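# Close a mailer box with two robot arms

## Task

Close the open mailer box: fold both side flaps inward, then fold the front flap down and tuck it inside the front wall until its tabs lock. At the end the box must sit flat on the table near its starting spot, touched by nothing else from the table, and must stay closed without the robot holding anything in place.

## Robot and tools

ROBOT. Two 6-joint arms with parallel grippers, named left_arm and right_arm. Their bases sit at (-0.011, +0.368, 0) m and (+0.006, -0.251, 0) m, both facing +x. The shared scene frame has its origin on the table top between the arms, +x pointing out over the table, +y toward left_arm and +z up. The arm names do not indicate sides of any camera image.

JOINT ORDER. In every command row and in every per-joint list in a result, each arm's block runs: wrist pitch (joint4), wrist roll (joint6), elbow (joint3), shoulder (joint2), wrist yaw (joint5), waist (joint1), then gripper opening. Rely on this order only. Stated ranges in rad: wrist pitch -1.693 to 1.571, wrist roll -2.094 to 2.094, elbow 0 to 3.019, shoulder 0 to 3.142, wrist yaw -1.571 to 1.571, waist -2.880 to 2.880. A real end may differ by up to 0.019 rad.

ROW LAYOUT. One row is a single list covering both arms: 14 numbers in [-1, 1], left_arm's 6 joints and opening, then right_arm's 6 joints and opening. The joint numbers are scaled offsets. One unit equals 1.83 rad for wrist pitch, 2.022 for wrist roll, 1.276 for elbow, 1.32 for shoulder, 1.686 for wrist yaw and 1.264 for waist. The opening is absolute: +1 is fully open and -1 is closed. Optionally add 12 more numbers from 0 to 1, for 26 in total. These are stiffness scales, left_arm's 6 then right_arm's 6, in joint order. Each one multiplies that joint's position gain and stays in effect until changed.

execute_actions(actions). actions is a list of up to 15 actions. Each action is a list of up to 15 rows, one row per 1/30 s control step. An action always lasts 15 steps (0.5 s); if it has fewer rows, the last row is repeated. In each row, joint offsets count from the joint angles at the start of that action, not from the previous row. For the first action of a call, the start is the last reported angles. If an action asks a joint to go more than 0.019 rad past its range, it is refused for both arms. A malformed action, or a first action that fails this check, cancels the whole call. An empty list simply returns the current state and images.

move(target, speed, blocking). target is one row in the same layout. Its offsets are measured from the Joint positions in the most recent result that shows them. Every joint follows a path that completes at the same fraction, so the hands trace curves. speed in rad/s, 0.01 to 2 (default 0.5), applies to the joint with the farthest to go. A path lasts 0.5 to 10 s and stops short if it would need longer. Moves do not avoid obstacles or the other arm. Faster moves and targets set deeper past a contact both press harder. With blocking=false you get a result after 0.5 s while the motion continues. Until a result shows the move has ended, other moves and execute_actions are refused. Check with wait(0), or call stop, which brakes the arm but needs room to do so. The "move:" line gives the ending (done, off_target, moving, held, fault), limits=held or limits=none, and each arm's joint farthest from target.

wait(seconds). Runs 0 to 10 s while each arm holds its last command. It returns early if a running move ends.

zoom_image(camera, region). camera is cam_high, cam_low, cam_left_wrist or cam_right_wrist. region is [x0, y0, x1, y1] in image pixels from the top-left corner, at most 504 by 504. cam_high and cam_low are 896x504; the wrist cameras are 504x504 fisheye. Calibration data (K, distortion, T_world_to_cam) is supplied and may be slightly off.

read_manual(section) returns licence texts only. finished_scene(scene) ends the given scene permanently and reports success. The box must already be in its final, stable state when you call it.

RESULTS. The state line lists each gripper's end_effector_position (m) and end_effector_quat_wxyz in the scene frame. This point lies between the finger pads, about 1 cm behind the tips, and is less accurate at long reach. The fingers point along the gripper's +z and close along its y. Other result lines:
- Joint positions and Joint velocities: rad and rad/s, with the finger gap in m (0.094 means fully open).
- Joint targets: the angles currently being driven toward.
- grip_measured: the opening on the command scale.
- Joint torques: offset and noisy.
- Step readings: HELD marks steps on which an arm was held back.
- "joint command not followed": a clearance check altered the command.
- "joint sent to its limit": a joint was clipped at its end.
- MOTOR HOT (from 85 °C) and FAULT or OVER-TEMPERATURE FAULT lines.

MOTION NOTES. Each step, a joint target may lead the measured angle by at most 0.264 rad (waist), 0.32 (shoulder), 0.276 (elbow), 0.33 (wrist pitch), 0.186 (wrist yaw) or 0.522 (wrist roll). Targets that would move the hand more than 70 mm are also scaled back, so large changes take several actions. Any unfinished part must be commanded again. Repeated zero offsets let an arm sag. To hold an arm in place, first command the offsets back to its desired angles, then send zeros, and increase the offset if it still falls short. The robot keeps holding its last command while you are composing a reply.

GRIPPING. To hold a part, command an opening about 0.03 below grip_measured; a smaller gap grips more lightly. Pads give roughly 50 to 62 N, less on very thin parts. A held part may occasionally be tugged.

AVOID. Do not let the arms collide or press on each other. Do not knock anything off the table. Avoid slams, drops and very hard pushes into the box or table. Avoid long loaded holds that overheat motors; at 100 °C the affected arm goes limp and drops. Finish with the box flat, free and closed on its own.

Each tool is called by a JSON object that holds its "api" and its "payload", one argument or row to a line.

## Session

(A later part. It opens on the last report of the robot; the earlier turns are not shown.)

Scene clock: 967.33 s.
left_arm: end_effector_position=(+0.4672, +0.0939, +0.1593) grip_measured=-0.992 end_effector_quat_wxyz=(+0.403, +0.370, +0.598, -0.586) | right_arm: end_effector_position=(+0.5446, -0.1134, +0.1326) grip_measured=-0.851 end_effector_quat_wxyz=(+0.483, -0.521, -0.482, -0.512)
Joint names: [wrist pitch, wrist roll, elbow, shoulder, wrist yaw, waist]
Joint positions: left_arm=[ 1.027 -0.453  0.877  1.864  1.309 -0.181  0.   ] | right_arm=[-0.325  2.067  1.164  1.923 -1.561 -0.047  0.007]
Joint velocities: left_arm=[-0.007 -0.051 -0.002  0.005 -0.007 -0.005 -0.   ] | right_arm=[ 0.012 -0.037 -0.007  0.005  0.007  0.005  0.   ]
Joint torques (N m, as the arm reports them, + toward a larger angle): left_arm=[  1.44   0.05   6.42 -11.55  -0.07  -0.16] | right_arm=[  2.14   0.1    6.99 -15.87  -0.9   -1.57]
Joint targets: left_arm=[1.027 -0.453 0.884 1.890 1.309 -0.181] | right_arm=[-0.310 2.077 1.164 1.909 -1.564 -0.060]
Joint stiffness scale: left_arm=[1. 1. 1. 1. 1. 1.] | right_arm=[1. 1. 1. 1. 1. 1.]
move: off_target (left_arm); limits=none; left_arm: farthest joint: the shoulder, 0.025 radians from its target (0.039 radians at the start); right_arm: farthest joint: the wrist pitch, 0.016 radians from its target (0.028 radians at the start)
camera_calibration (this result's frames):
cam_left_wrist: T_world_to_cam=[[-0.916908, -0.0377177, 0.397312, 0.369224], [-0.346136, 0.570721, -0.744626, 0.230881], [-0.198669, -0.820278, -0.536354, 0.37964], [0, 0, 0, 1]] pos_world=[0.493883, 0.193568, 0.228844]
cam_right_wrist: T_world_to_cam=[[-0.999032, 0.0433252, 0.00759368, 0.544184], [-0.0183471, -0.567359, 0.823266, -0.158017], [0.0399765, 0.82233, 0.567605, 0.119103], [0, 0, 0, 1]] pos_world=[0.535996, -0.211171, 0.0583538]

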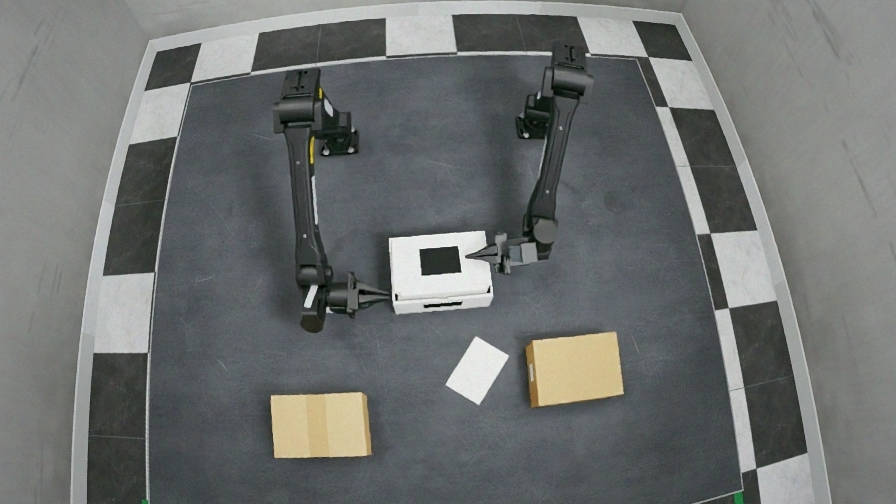

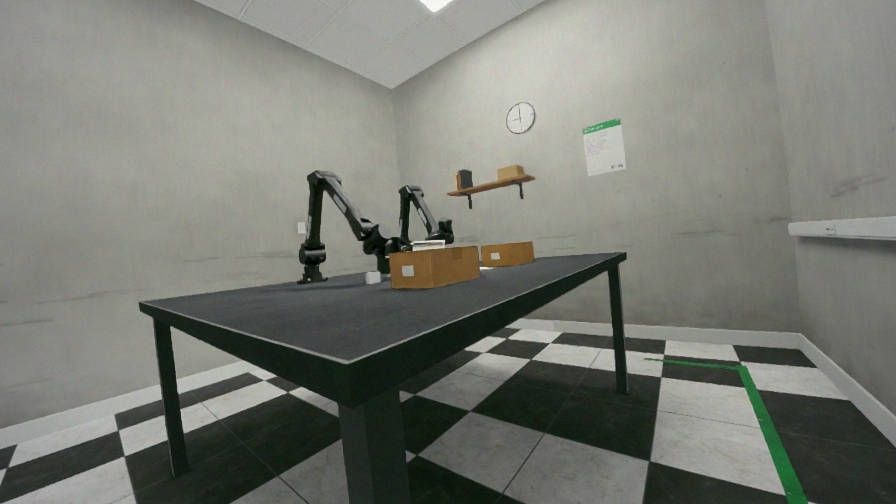

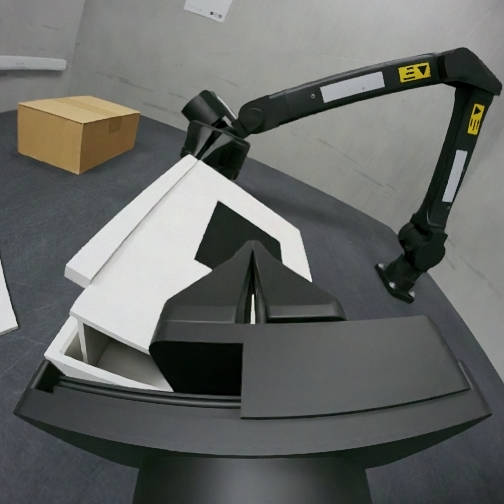

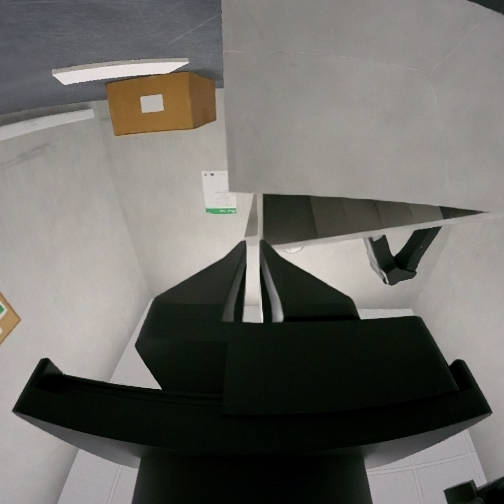

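{"api": "move", "payload": {
  "target": [0.025,0,0.005,0.05,0,0,-1, 0.005,0,0.02,-0.225,0,-0.03,-1],
  "speed": 0.25
}}

{"api": "move", "payload": {
  "target": [0,0,0.005,0.01,0,0,-1, -0.37,-1,0.25,0,0.926,0.43,-1],
  "speed": 0.8
}}

Scene clock: 980.20 s.
left_arm: end_effector_position=(+0.4679, +0.0938, +0.1425) grip_measured=-0.992 end_effector_quat_wxyz=(+0.400, +0.368, +0.600, -0.587) | right_arm: end_effector_position=(+0.5249, -0.1240, +0.2810) grip_measured=-0.996 end_effector_quat_wxyz=(-0.395, +0.451, +0.548, +0.583)
Joint names: [wrist pitch, wrist roll, elbow, shoulder, wrist yaw, waist]
Joint positions: left_arm=[ 1.059 -0.453  0.877  1.905  1.309 -0.181  0.   ] | right_arm=[-0.325  2.067  1.164  1.625 -1.561 -0.071  0.   ]
Joint velocities: left_arm=[-0.012 -0.037  0.007 -0.005 -0.066  0.005  0.   ] | right_arm=[ 0.017  0.066 -0.002  0.005 -0.007 -0.005  0.   ]
Joint torques (N m, as the arm reports them, + toward a larger angle): left_arm=[  2.08   0.06   6.13 -11.83  -0.05  -0.19] | right_arm=[  2.06   0.    10.81 -12.75  -0.58  -0.83]
Joint targets: left_arm=[1.073 -0.453 0.884 1.930 1.309 -0.181] | right_arm=[-0.316 2.067 1.189 1.626 -1.560 -0.085]
Joint stiffness scale: left_arm=[1. 1. 1. 1. 1. 1.] | right_arm=[1. 1. 1. 1. 1. 1.]
move: off_target (left_arm, right_arm); limits=none; left_arm: farthest joint: the shoulder, 0.025 radians from its target (0.066 radians at the start); right_arm: farthest joint: the elbow, 0.026 radians from its target (0.026 radians at the start)
camera_calibration (this result's frames):
cam_left_wrist: T_world_to_cam=[[-0.913468, -0.0384642, 0.405089, 0.373864], [-0.352504, 0.572103, -0.740567, 0.220981], [-0.203267, -0.81928, -0.536156, 0.372685], [0, 0, 0, 1]] pos_world=[0.495164, 0.19329, 0.21202]
cam_right_wrist: T_world_to_cam=[[-0.956201, 0.0629777, -0.285856, 0.586249], [-0.272772, -0.545989, 0.792144, -0.141672], [-0.106187, 0.835422, 0.539254, 0.130652], [0, 0, 0, 1]] pos_world=[0.535801, -0.223422, 0.209353]

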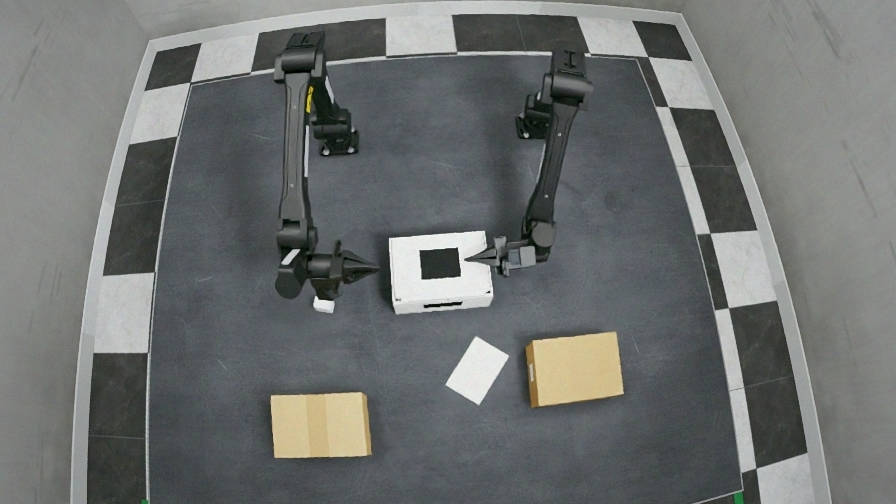

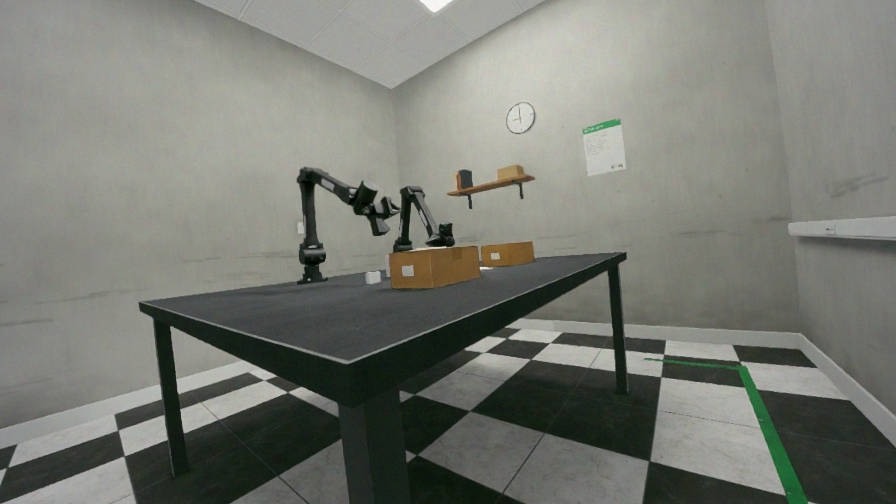

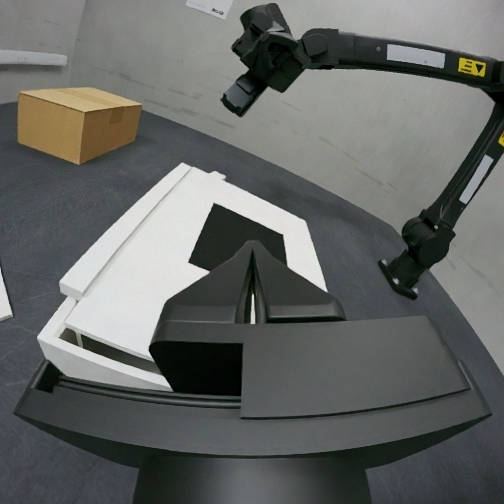

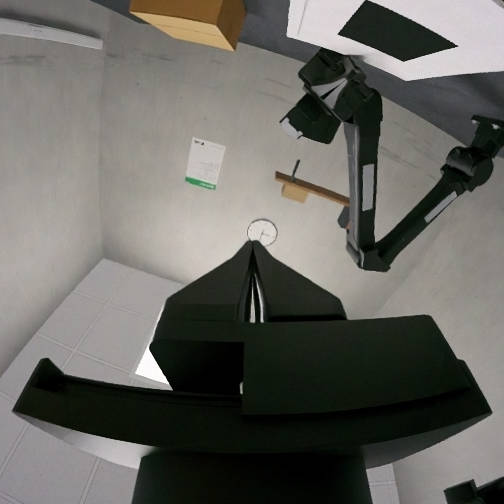

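Scene clock: 983.60 s.
left_arm: end_effector_position=(+0.4679, +0.0938, +0.1425) grip_measured=-0.992 end_effector_quat_wxyz=(+0.400, +0.368, +0.600, -0.587) | right_arm: end_effector_position=(+0.5282, +0.0008, +0.2065) grip_measured=-0.996 end_effector_quat_wxyz=(+0.188, -0.192, +0.962, +0.050)
Joint names: [wrist pitch, wrist roll, elbow, shoulder, wrist yaw, waist]
Joint positions: left_arm=[ 1.059 -0.453  0.877  1.905  1.309 -0.181  0.   ] | right_arm=[-0.991  0.057  1.438  1.625 -0.003  0.465  0.   ]
Joint velocities: left_arm=[ 0.012  0.007 -0.012 -0.005 -0.051 -0.005 -0.001] | right_arm=[ 0.007  0.051 -0.007 -0.024 -0.037 -0.005 -0.001]
Joint torques (N m, as the arm reports them, + toward a larger angle): left_arm=[  1.47   0.06   6.12 -12.69  -0.06  -0.14] | right_arm=[  1.13  -0.13  13.07 -13.12   0.06   0.04]
Joint targets: left_arm=[1.059 -0.453 0.884 1.918 1.309 -0.181] | right_arm=[-1.002 0.045 1.483 1.625 0.001 0.473]
Joint stiffness scale: left_arm=[1. 1. 1. 1. 1. 1.] | right_arm=[1. 1. 1. 1. 1. 1.]
move: off_target (right_arm); limits=none; left_arm: farthest joint: the shoulder, 0.013 radians from its target (0.013 radians at the start); right_arm: farthest joint: the elbow, 0.045 radians from its target (0.319 radians at the start)
camera_calibration (this result's frames):
cam_left_wrist: T_world_to_cam=[[-0.913468, -0.0384642, 0.405089, 0.373864], [-0.352504, 0.572103, -0.740567, 0.220981], [-0.203267, -0.81928, -0.536156, 0.372685], [0, 0, 0, 1]] pos_world=[0.495164, 0.19329, 0.21202]
cam_right_wrist: T_world_to_cam=[[0.381502, -0.924368, -0.000797367, -0.204463], [-0.901847, -0.372396, 0.219073, 0.436816], [-0.202801, -0.0828578, -0.975708, 0.431607], [0, 0, 0, 1]] pos_world=[0.559475, 0.0094317, 0.325264]

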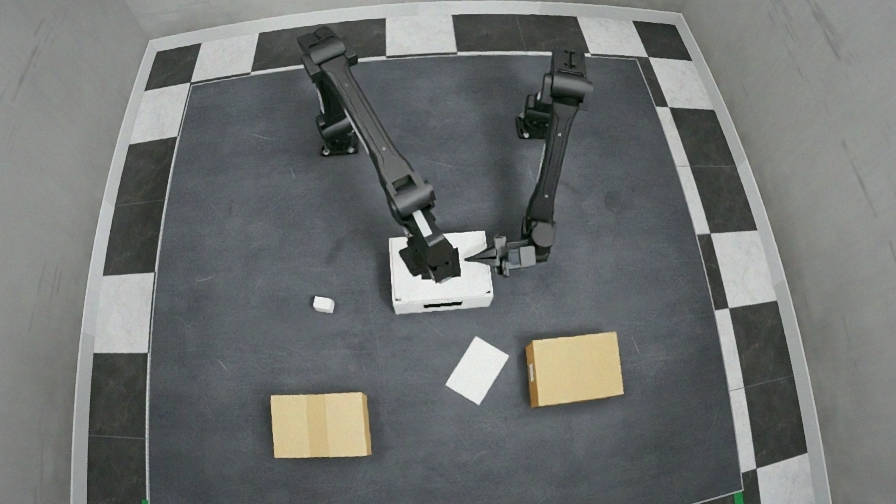

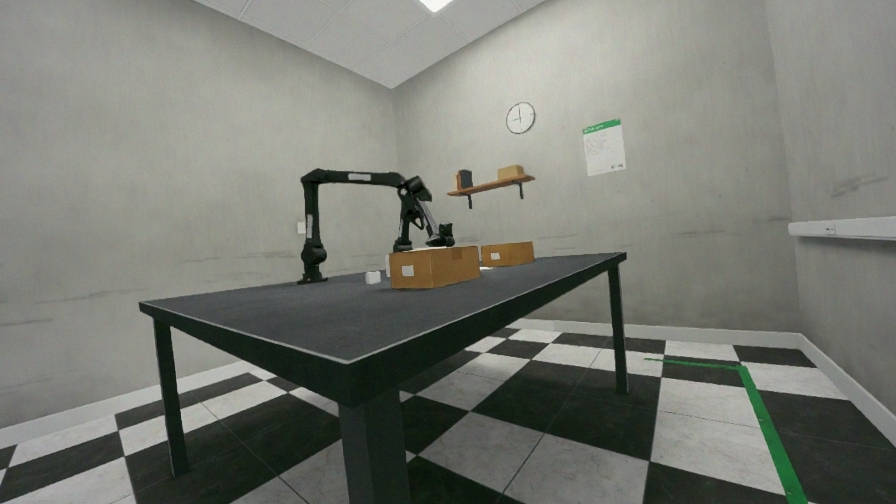

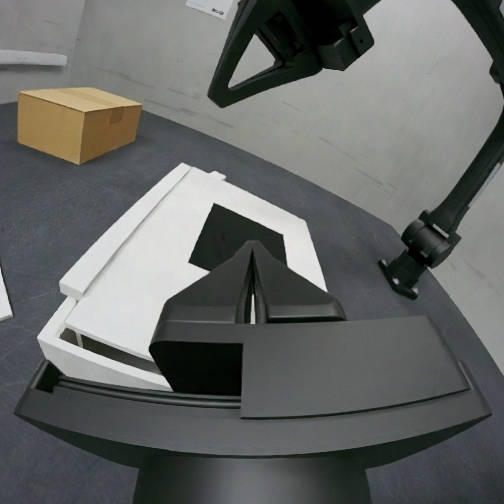

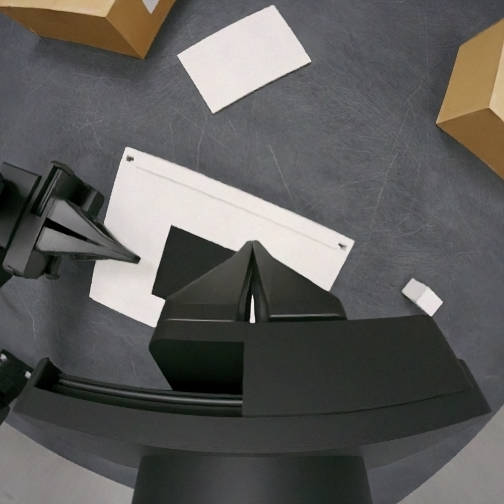

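{"api": "move", "payload": {
  "target": [0,0,0.005,0,0,0,-1, 0.125,0,-0.095,0.09,0,0,-1],
  "speed": 0.1
}}

Scene clock: 994.30 s.
left_arm: end_effector_position=(+0.4679, +0.0938, +0.1425) grip_measured=-0.992 end_effector_quat_wxyz=(+0.400, +0.368, +0.600, -0.587) | right_arm: end_effector_position=(+0.5374, +0.0052, +0.1139) grip_measured=-0.996 end_effector_quat_wxyz=(+0.184, -0.192, +0.963, +0.049)
Joint names: [wrist pitch, wrist roll, elbow, shoulder, wrist yaw, waist]
Joint positions: left_arm=[ 1.059 -0.453  0.877  1.905  1.309 -0.181  0.   ] | right_arm=[-0.779  0.057  1.317  1.726 -0.003  0.465  0.   ]
Joint velocities: left_arm=[-0.002  0.051 -0.002 -0.005 -0.037 -0.005  0.001] | right_arm=[-0.002 -0.081 -0.007 -0.005 -0.022 -0.015 -0.001]
Joint torques (N m, as the arm reports them, + toward a larger angle): left_arm=[  1.45   0.06   6.14 -13.76  -0.06  -0.09] | right_arm=[  2.35   0.01   8.86 -12.86  -0.05  -0.29]
Joint targets: left_arm=[1.059 -0.453 0.884 1.905 1.309 -0.181] | right_arm=[-0.762 0.057 1.317 1.744 -0.003 0.465]
Joint stiffness scale: left_arm=[1. 1. 1. 1. 1. 1.] | right_arm=[1. 1. 1. 1. 1. 1.]
move: done; limits=none; left_arm: farthest joint: the elbow, 0.006 radians from its target (0.006 radians at the start); right_arm: farthest joint: the shoulder, 0.017 radians from its target (0.119 radians at the start)
camera_calibration (this result's frames):
cam_left_wrist: T_world_to_cam=[[-0.913468, -0.0384642, 0.405089, 0.373864], [-0.352504, 0.572103, -0.740567, 0.220981], [-0.203267, -0.81928, -0.536156, 0.372685], [0, 0, 0, 1]] pos_world=[0.495164, 0.19329, 0.21202]
cam_right_wrist: T_world_to_cam=[[0.381825, -0.924235, -0.0000967617, -0.204189], [-0.899809, -0.371757, 0.228343, 0.464967], [-0.211079, -0.0871001, -0.973581, 0.347711], [0, 0, 0, 1]] pos_world=[0.56974, 0.0144221, 0.232333]

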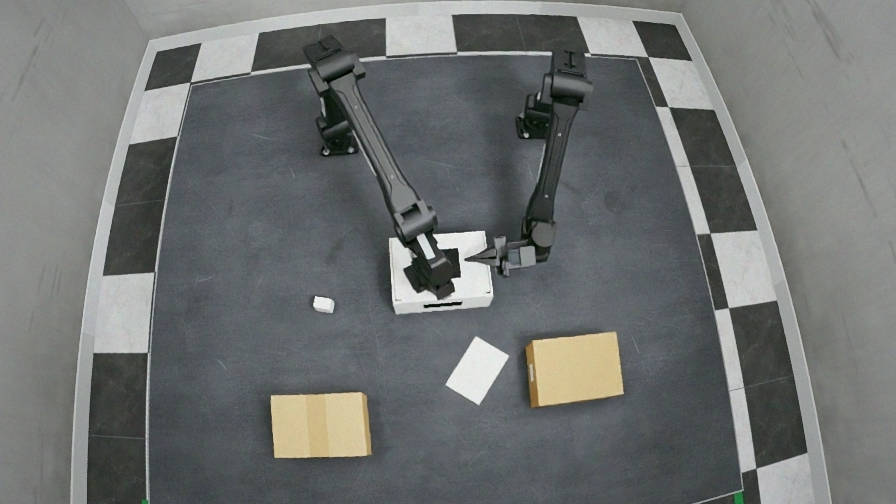

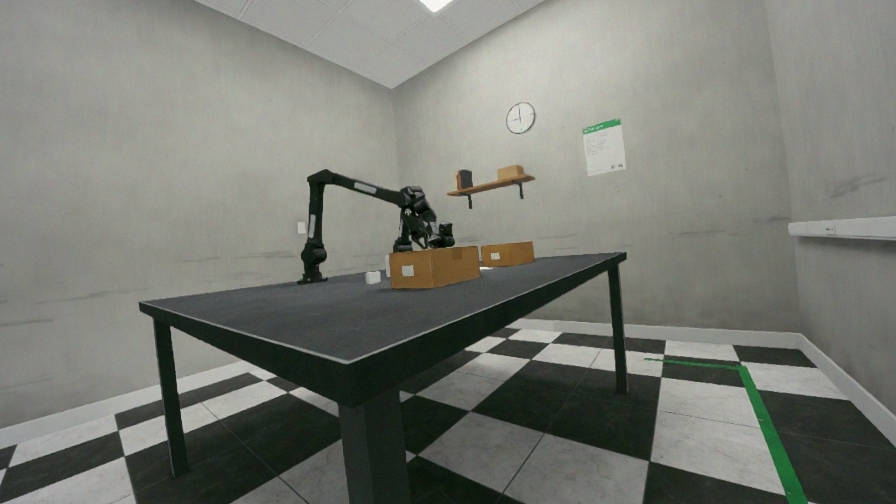

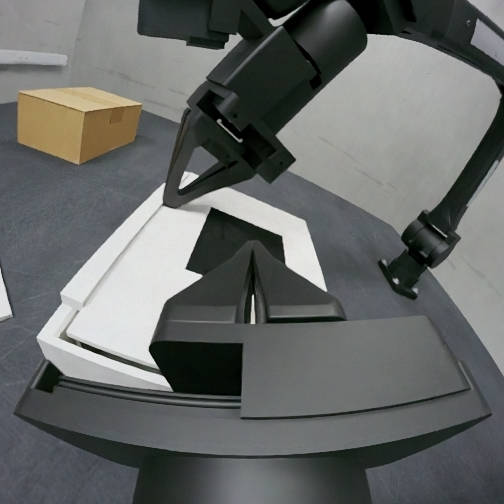

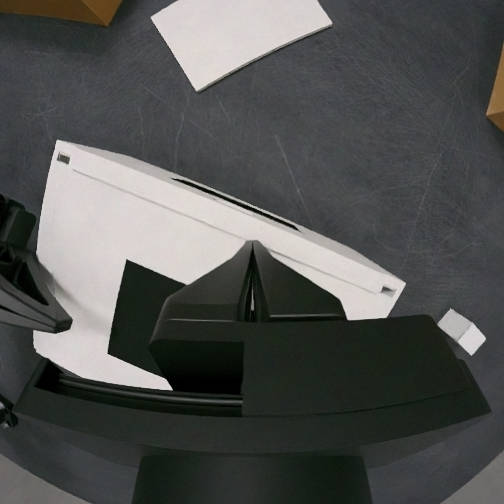

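Press a bit more; withdraw left outward.

{"api": "move", "payload": {
  "target": [0,0,0.005,-0.02,0,0.14,-1, 0.015,0,-0.012,0.035,0,0,-1],
  "speed": 0.12
}}

Scene clock: 1001.37 s.
left_arm: end_effector_position=(+0.5083, +0.1812, +0.1425) grip_measured=-0.992 end_effector_quat_wxyz=(+0.450, +0.315, +0.630, -0.549) | right_arm: end_effector_position=(+0.5373, +0.0052, +0.1127) grip_measured=-0.996 end_effector_quat_wxyz=(+0.185, -0.192, +0.963, +0.049)
Joint names: [wrist pitch, wrist roll, elbow, shoulder, wrist yaw, waist]
Joint positions: left_arm=[ 1.059 -0.453  0.877  1.905  1.309 -0.007  0.   ] | right_arm=[-0.772  0.057  1.313  1.726 -0.003  0.465  0.   ]
Joint velocities: left_arm=[ 0.002  0.022 -0.002 -0.005 -0.022 -0.015 -0.   ] | right_arm=[ 0.002 -0.022  0.007  0.005 -0.022  0.015 -0.   ]
Joint torques (N m, as the arm reports them, + toward a larger angle): left_arm=[  1.45   0.06   6.1  -15.85  -0.06   0.  ] | right_arm=[  2.5   -0.01   7.79 -10.41  -0.04  -0.58]
Joint targets: left_arm=[1.059 -0.453 0.884 1.879 1.309 -0.004] | right_arm=[-0.751 0.057 1.302 1.773 -0.003 0.465]
Joint stiffness scale: left_arm=[1. 1. 1. 1. 1. 1.] | right_arm=[1. 1. 1. 1. 1. 1.]
move: off_target (left_arm, right_arm); limits=none; left_arm: farthest joint: the shoulder, 0.026 radians from its target (0.026 radians at the start); right_arm: farthest joint: the shoulder, 0.046 radians from its target (0.046 radians at the start)
camera_calibration (this result's frames):
cam_left_wrist: T_world_to_cam=[[-0.892875, -0.196665, 0.405089, 0.432323], [-0.446585, 0.502118, -0.740567, 0.245701], [-0.0577583, -0.84214, -0.536156, 0.382709], [0, 0, 0, 1]] pos_world=[0.517842, 0.283946, 0.21202]
cam_right_wrist: T_world_to_cam=[[0.381825, -0.924235, -0.000229972, -0.204181], [-0.900277, -0.371984, 0.226118, 0.465642], [-0.209072, -0.0861305, -0.9741, 0.345434], [0, 0, 0, 1]] pos_world=[0.569388, 0.0142523, 0.23115]

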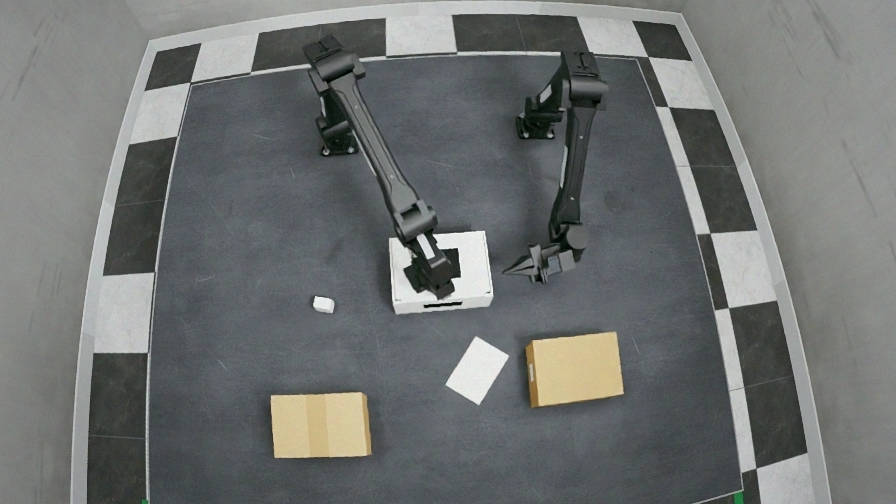

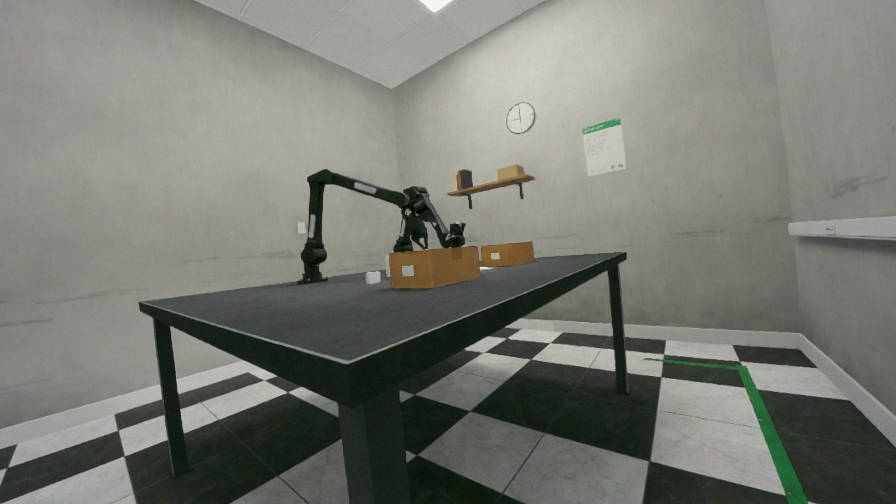

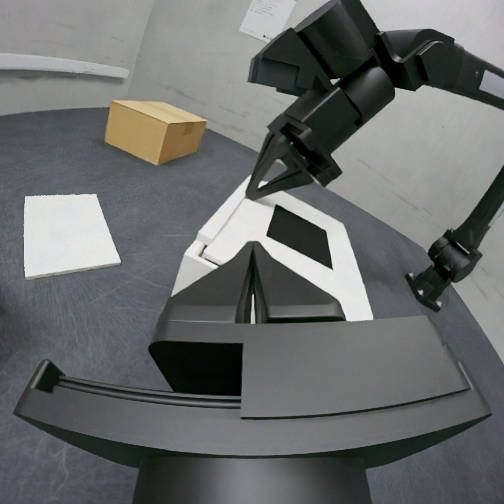

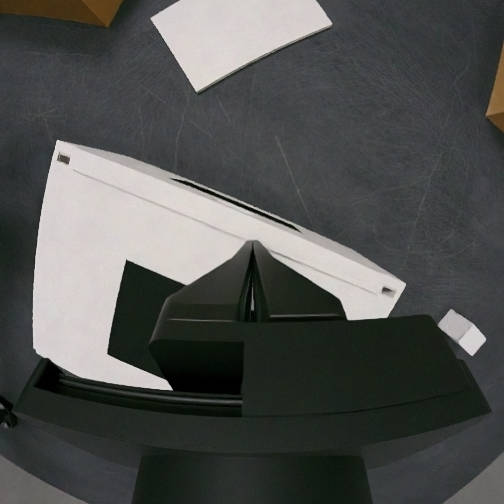

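Bottomed or at tab resistance; lift slightly to test.

{"api": "move", "payload": {
  "target": [0,0,0.005,0,0,0,-1, -0.03,0,0.06,-0.04,0,0,-1],
  "speed": 0.08
}}

{"api": "zoom_image", "payload": {
  "camera": "cam_high",
  "region": [370,220,520,330]
}}

Scene clock: 1018.97 s.
left_arm: end_effector_position=(+0.5083, +0.1812, +0.1425) grip_measured=-0.992 end_effector_quat_wxyz=(+0.450, +0.315, +0.630, -0.549) | right_arm: end_effector_position=(+0.5399, +0.0064, +0.1496) grip_measured=-0.996 end_effector_quat_wxyz=(+0.202, -0.191, +0.959, +0.054)
Joint names: [wrist pitch, wrist roll, elbow, shoulder, wrist yaw, waist]
Joint positions: left_arm=[ 1.059 -0.453  0.877  1.905  1.309 -0.007  0.   ] | right_arm=[-0.816  0.057  1.347  1.682 -0.003  0.465  0.   ]
Joint velocities: left_arm=[ 0.012  0.022  0.002 -0.044 -0.007  0.005  0.   ] | right_arm=[-0.012 -0.037  0.012 -0.005  0.037  0.005 -0.   ]
Joint torques (N m, as the arm reports them, + toward a larger angle): left_arm=[  1.43   0.05   6.12 -13.76  -0.05  -0.16] | right_arm=[  1.19  -0.01  12.35 -14.99  -0.1   -0.54]
Joint targets: left_arm=[1.059 -0.453 0.884 1.905 1.309 -0.007] | right_arm=[-0.827 0.057 1.389 1.674 -0.003 0.465]
Joint stiffness scale: left_arm=[1. 1. 1. 1. 1. 1.] | right_arm=[1. 1. 1. 1. 1. 1.]
move: off_target (right_arm); limits=none; left_arm: farthest joint: the elbow, 0.006 radians from its target (0.006 radians at the start); right_arm: farthest joint: the elbow, 0.042 radians from its target (0.077 radians at the start)
camera_calibration (this result's frames):
cam_left_wrist: T_world_to_cam=[[-0.892875, -0.196665, 0.405089, 0.432323], [-0.446585, 0.502118, -0.740567, 0.245701], [-0.0577583, -0.84214, -0.536156, 0.382709], [0, 0, 0, 1]] pos_world=[0.517842, 0.283946, 0.21202]
cam_right_wrist: T_world_to_cam=[[0.381866, -0.924215, -0.00231633, -0.203718], [-0.907014, -0.375238, 0.19111, 0.468945], [-0.177495, -0.0708773, -0.981566, 0.366], [0, 0, 0, 1]] pos_world=[0.568096, 0.0136281, 0.269162]

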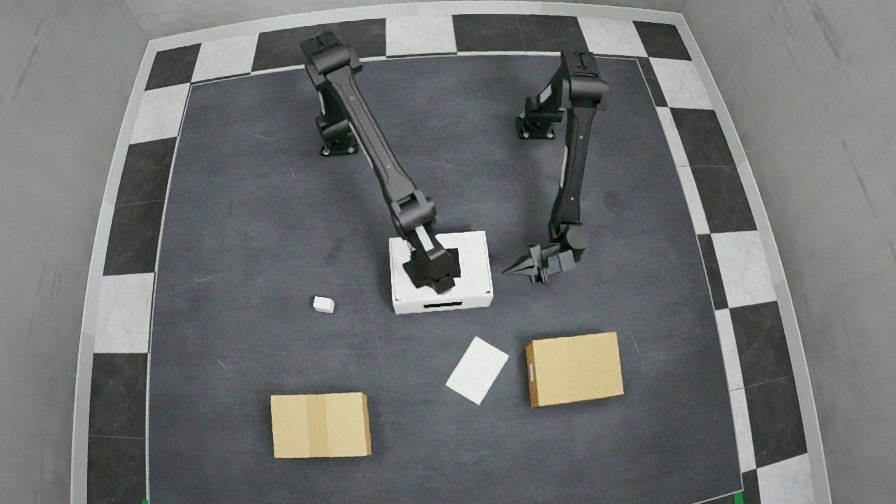

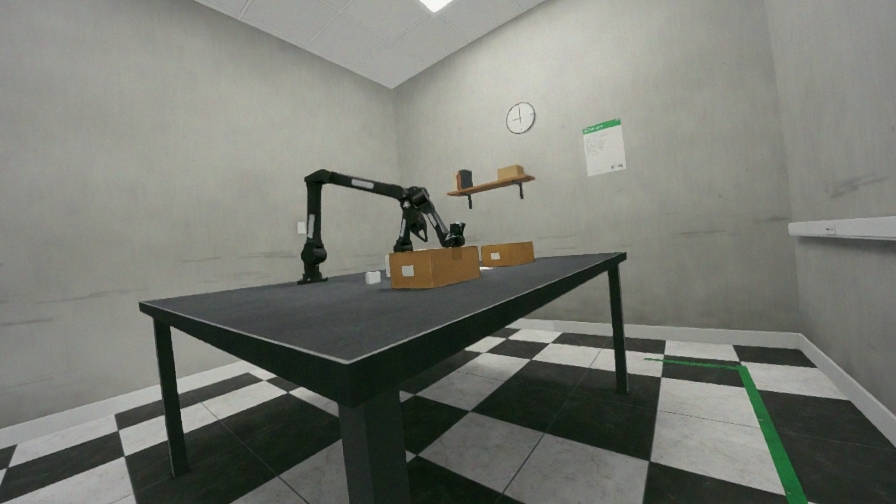

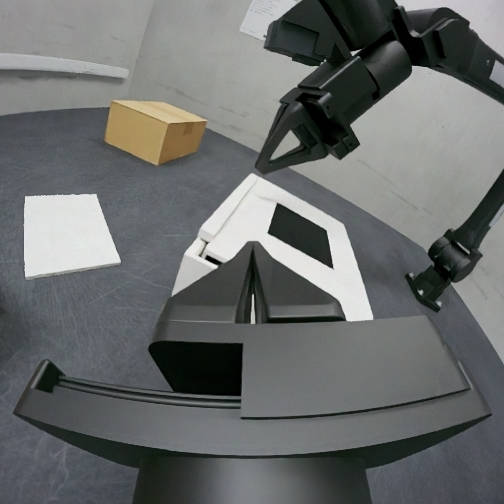

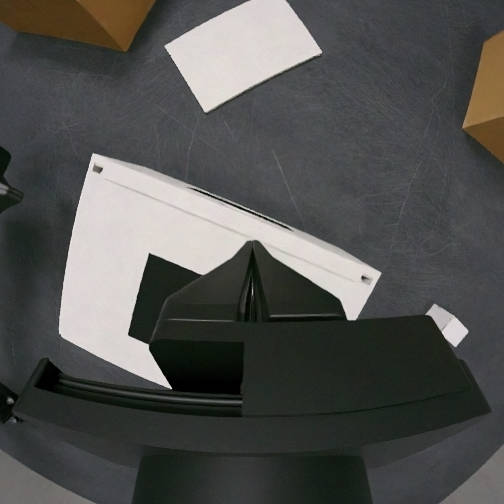

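Region (370, 220, 520, 330) of cam_high's 896x504 image, scaled by 3.360, with more detail than that image has; it fills the top 370 rows of this view, and the rest is white.

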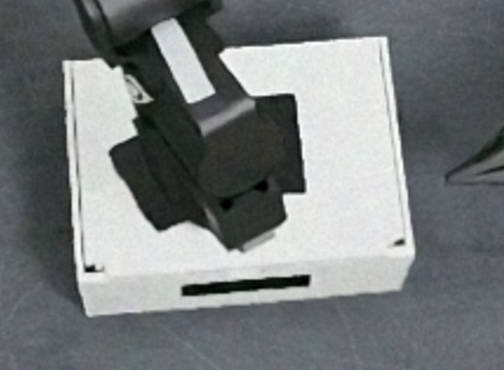

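{"api": "zoom_image", "payload": {
  "camera": "cam_left_wrist",
  "region": [150,160,310,300]
}}

Region (150, 160, 310, 300) of cam_left_wrist's 504x504 image, scaled by 3.150, with more detail than that image has; it fills the top 441 rows of this view, and the rest is white.

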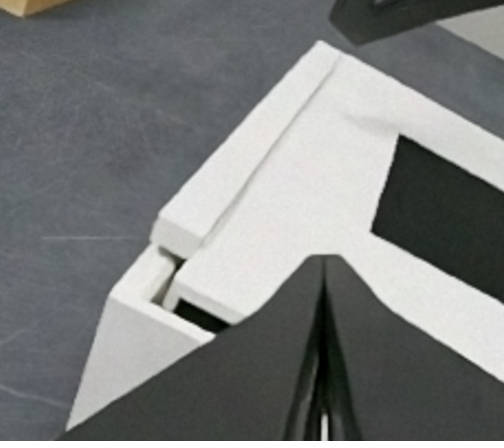

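{"api": "move", "payload": {
  "target": [0,0,0.005,0,0,0,-1, 0.06,0,-0.012,0.1,0,0,-1],
  "speed": 0.06
}}

{"api": "zoom_image", "payload": {
  "camera": "cam_left_wrist",
  "region": [150,160,310,300]
}}

Scene clock: 1038.27 s.
left_arm: end_effector_position=(+0.5083, +0.1812, +0.1425) grip_measured=-0.992 end_effector_quat_wxyz=(+0.450, +0.315, +0.630, -0.549) | right_arm: end_effector_position=(+0.5551, +0.0137, +0.1149) grip_measured=-0.996 end_effector_quat_wxyz=(+0.208, -0.191, +0.958, +0.055)
Joint names: [wrist pitch, wrist roll, elbow, shoulder, wrist yaw, waist]
Joint positions: left_arm=[ 1.059 -0.453  0.877  1.905  1.309 -0.007  0.   ] | right_arm=[-0.725  0.057  1.338  1.75  -0.003  0.465  0.   ]
Joint velocities: left_arm=[-0.002 -0.022  0.002  0.005 -0.007 -0.015  0.   ] | right_arm=[-0.007 -0.051  0.017 -0.015 -0.037 -0.015 -0.001]
Joint torques (N m, as the arm reports them, + toward a larger angle): left_arm=[  1.44   0.06   6.11 -13.76  -0.06  -0.1 ] | right_arm=[ 2.48 -0.03  8.29 -9.39 -0.08 -0.05]
Joint targets: left_arm=[1.059 -0.453 0.884 1.905 1.309 -0.007] | right_arm=[-0.706 0.057 1.332 1.814 -0.003 0.465]
Joint stiffness scale: left_arm=[1. 1. 1. 1. 1. 1.] | right_arm=[1. 1. 1. 1. 1. 1.]
move: off_target (right_arm); limits=none; left_arm: farthest joint: the elbow, 0.006 radians from its target (0.006 radians at the start); right_arm: farthest joint: the shoulder, 0.064 radians from its target (0.132 radians at the start)
camera_calibration (this result's frames):
cam_left_wrist: T_world_to_cam=[[-0.892875, -0.196665, 0.405089, 0.432323], [-0.446585, 0.502118, -0.740567, 0.245701], [-0.0577583, -0.84214, -0.536156, 0.382709], [0, 0, 0, 1]] pos_world=[0.517842, 0.283946, 0.21202]
cam_right_wrist: T_world_to_cam=[[0.381897, -0.9242, -0.00307038, -0.20275], [-0.909171, -0.37628, 0.178384, 0.494743], [-0.166018, -0.0653329, -0.983956, 0.329044], [0, 0, 0, 1]] pos_world=[0.581863, 0.0202782, 0.234888]

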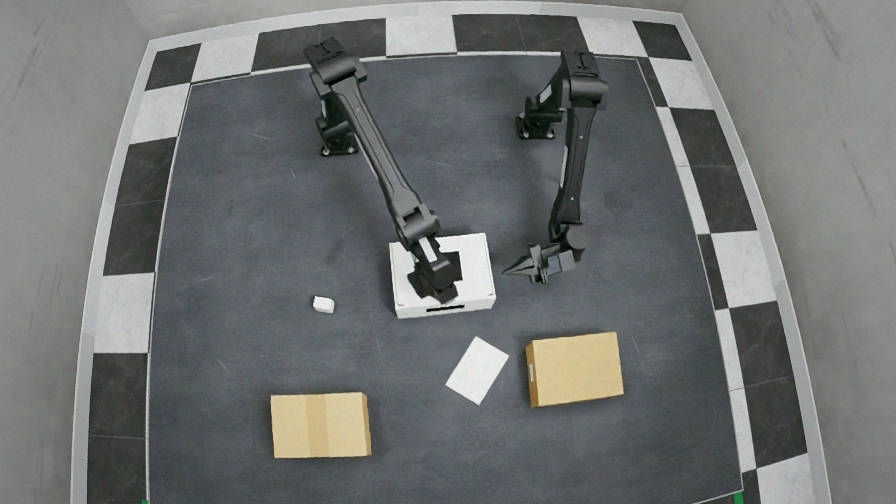

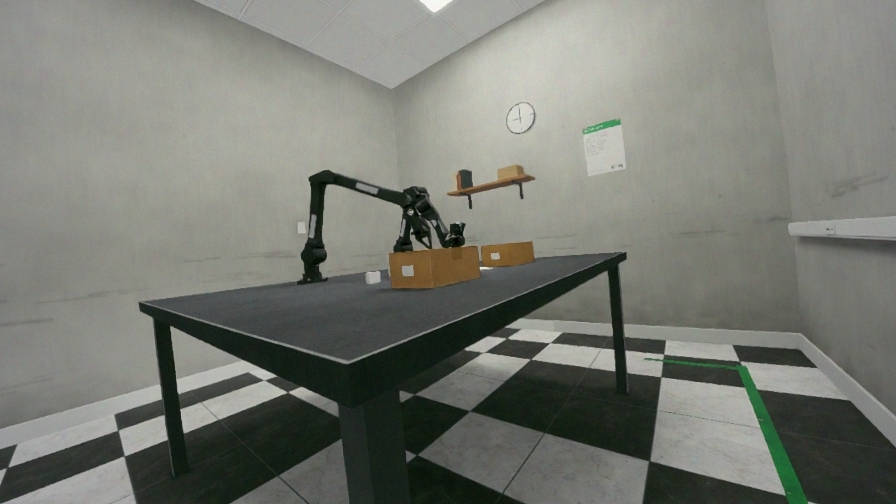

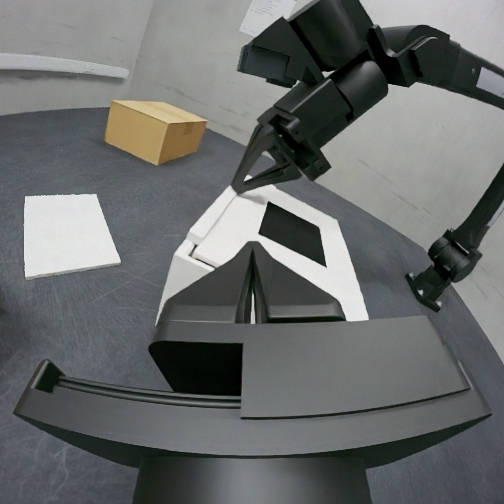

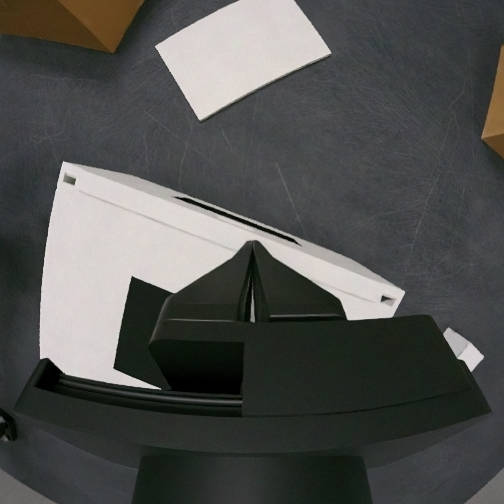

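Region (150, 160, 310, 300) of cam_left_wrist's 504x504 image, scaled by 3.150, with more detail than that image has; it fills the top 441 rows of this view, and the rest is white.

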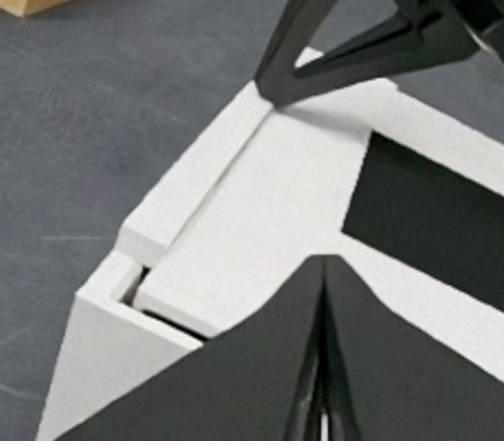

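{"api": "move", "payload": {
  "target": [0,0,0.005,0,0,0,-1, 0,0,0.03,-0.1,0,0,-1],
  "speed": 0.12
}}

Scene clock: 1051.13 s.
left_arm: end_effector_position=(+0.5083, +0.1812, +0.1425) grip_measured=-0.992 end_effector_quat_wxyz=(+0.450, +0.315, +0.630, -0.549) | right_arm: end_effector_position=(+0.5526, +0.0126, +0.1888) grip_measured=-0.996 end_effector_quat_wxyz=(+0.267, -0.188, +0.942, +0.070)
Joint names: [wrist pitch, wrist roll, elbow, shoulder, wrist yaw, waist]
Joint positions: left_arm=[ 1.059 -0.453  0.877  1.905  1.309 -0.007  0.   ] | right_arm=[-0.725  0.057  1.338  1.624 -0.003  0.465  0.   ]
Joint velocities: left_arm=[ 0.002 -0.037 -0.007  0.015  0.007 -0.015 -0.   ] | right_arm=[ 0.002 -0.081 -0.012 -0.005 -0.022 -0.005 -0.001]
Joint torques (N m, as the arm reports them, + toward a larger angle): left_arm=[  1.44   0.06   6.1  -13.79  -0.05  -0.11] | right_arm=[  1.95  -0.03  12.46 -13.56  -0.08   0.06]
Joint targets: left_arm=[1.059 -0.453 0.884 1.905 1.309 -0.007] | right_arm=[-0.725 0.057 1.376 1.617 -0.003 0.465]
Joint stiffness scale: left_arm=[1. 1. 1. 1. 1. 1.] | right_arm=[1. 1. 1. 1. 1. 1.]
move: off_target (right_arm); limits=none; left_arm: farthest joint: the elbow, 0.006 radians from its target (0.006 radians at the start); right_arm: farthest joint: the elbow, 0.039 radians from its target (0.039 radians at the start)
camera_calibration (this result's frames):
cam_left_wrist: T_world_to_cam=[[-0.892875, -0.196665, 0.405089, 0.432323], [-0.446585, 0.502118, -0.740567, 0.245701], [-0.0577583, -0.84214, -0.536156, 0.382709], [0, 0, 0, 1]] pos_world=[0.517842, 0.283946, 0.21202]
cam_right_wrist: T_world_to_cam=[[0.382659, -0.923832, -0.0103432, -0.201731], [-0.922339, -0.382641, 0.0536362, 0.509834], [-0.0535086, -0.0109845, -0.998507, 0.341155], [0, 0, 0, 1]] pos_world=[0.565688, 0.012465, 0.311213]

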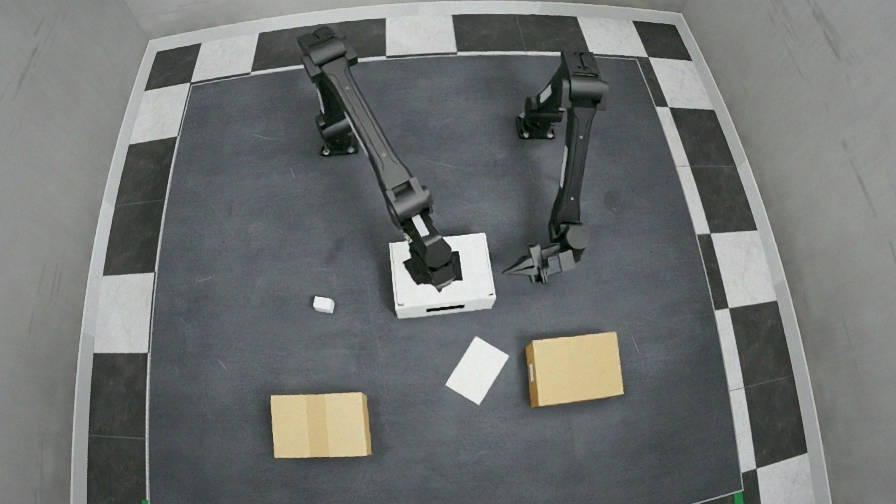

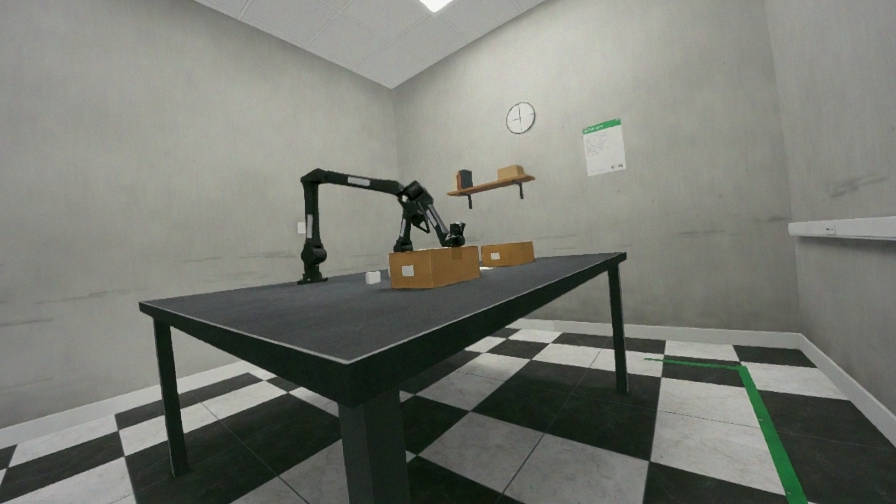

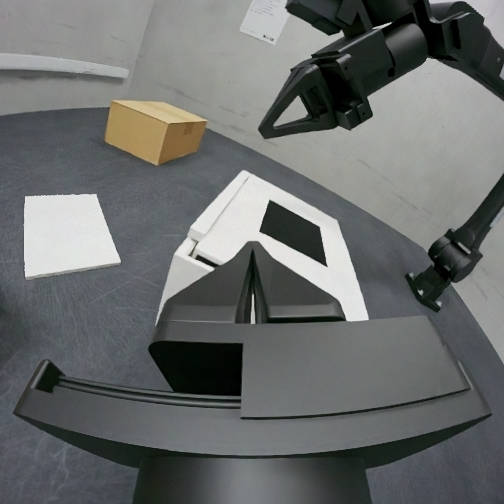

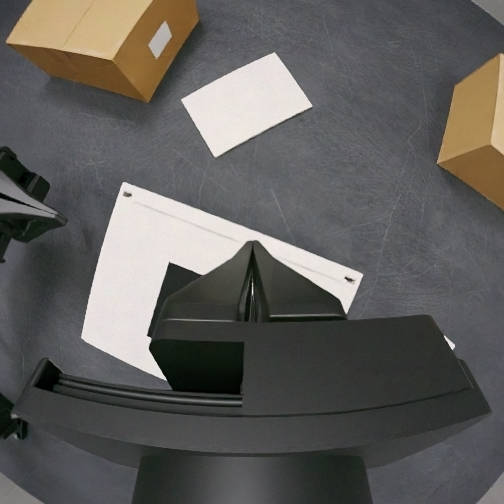

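{"api": "finished_scene", "payload": {
  "scene": 1
}}

The scene is finished: the task was done.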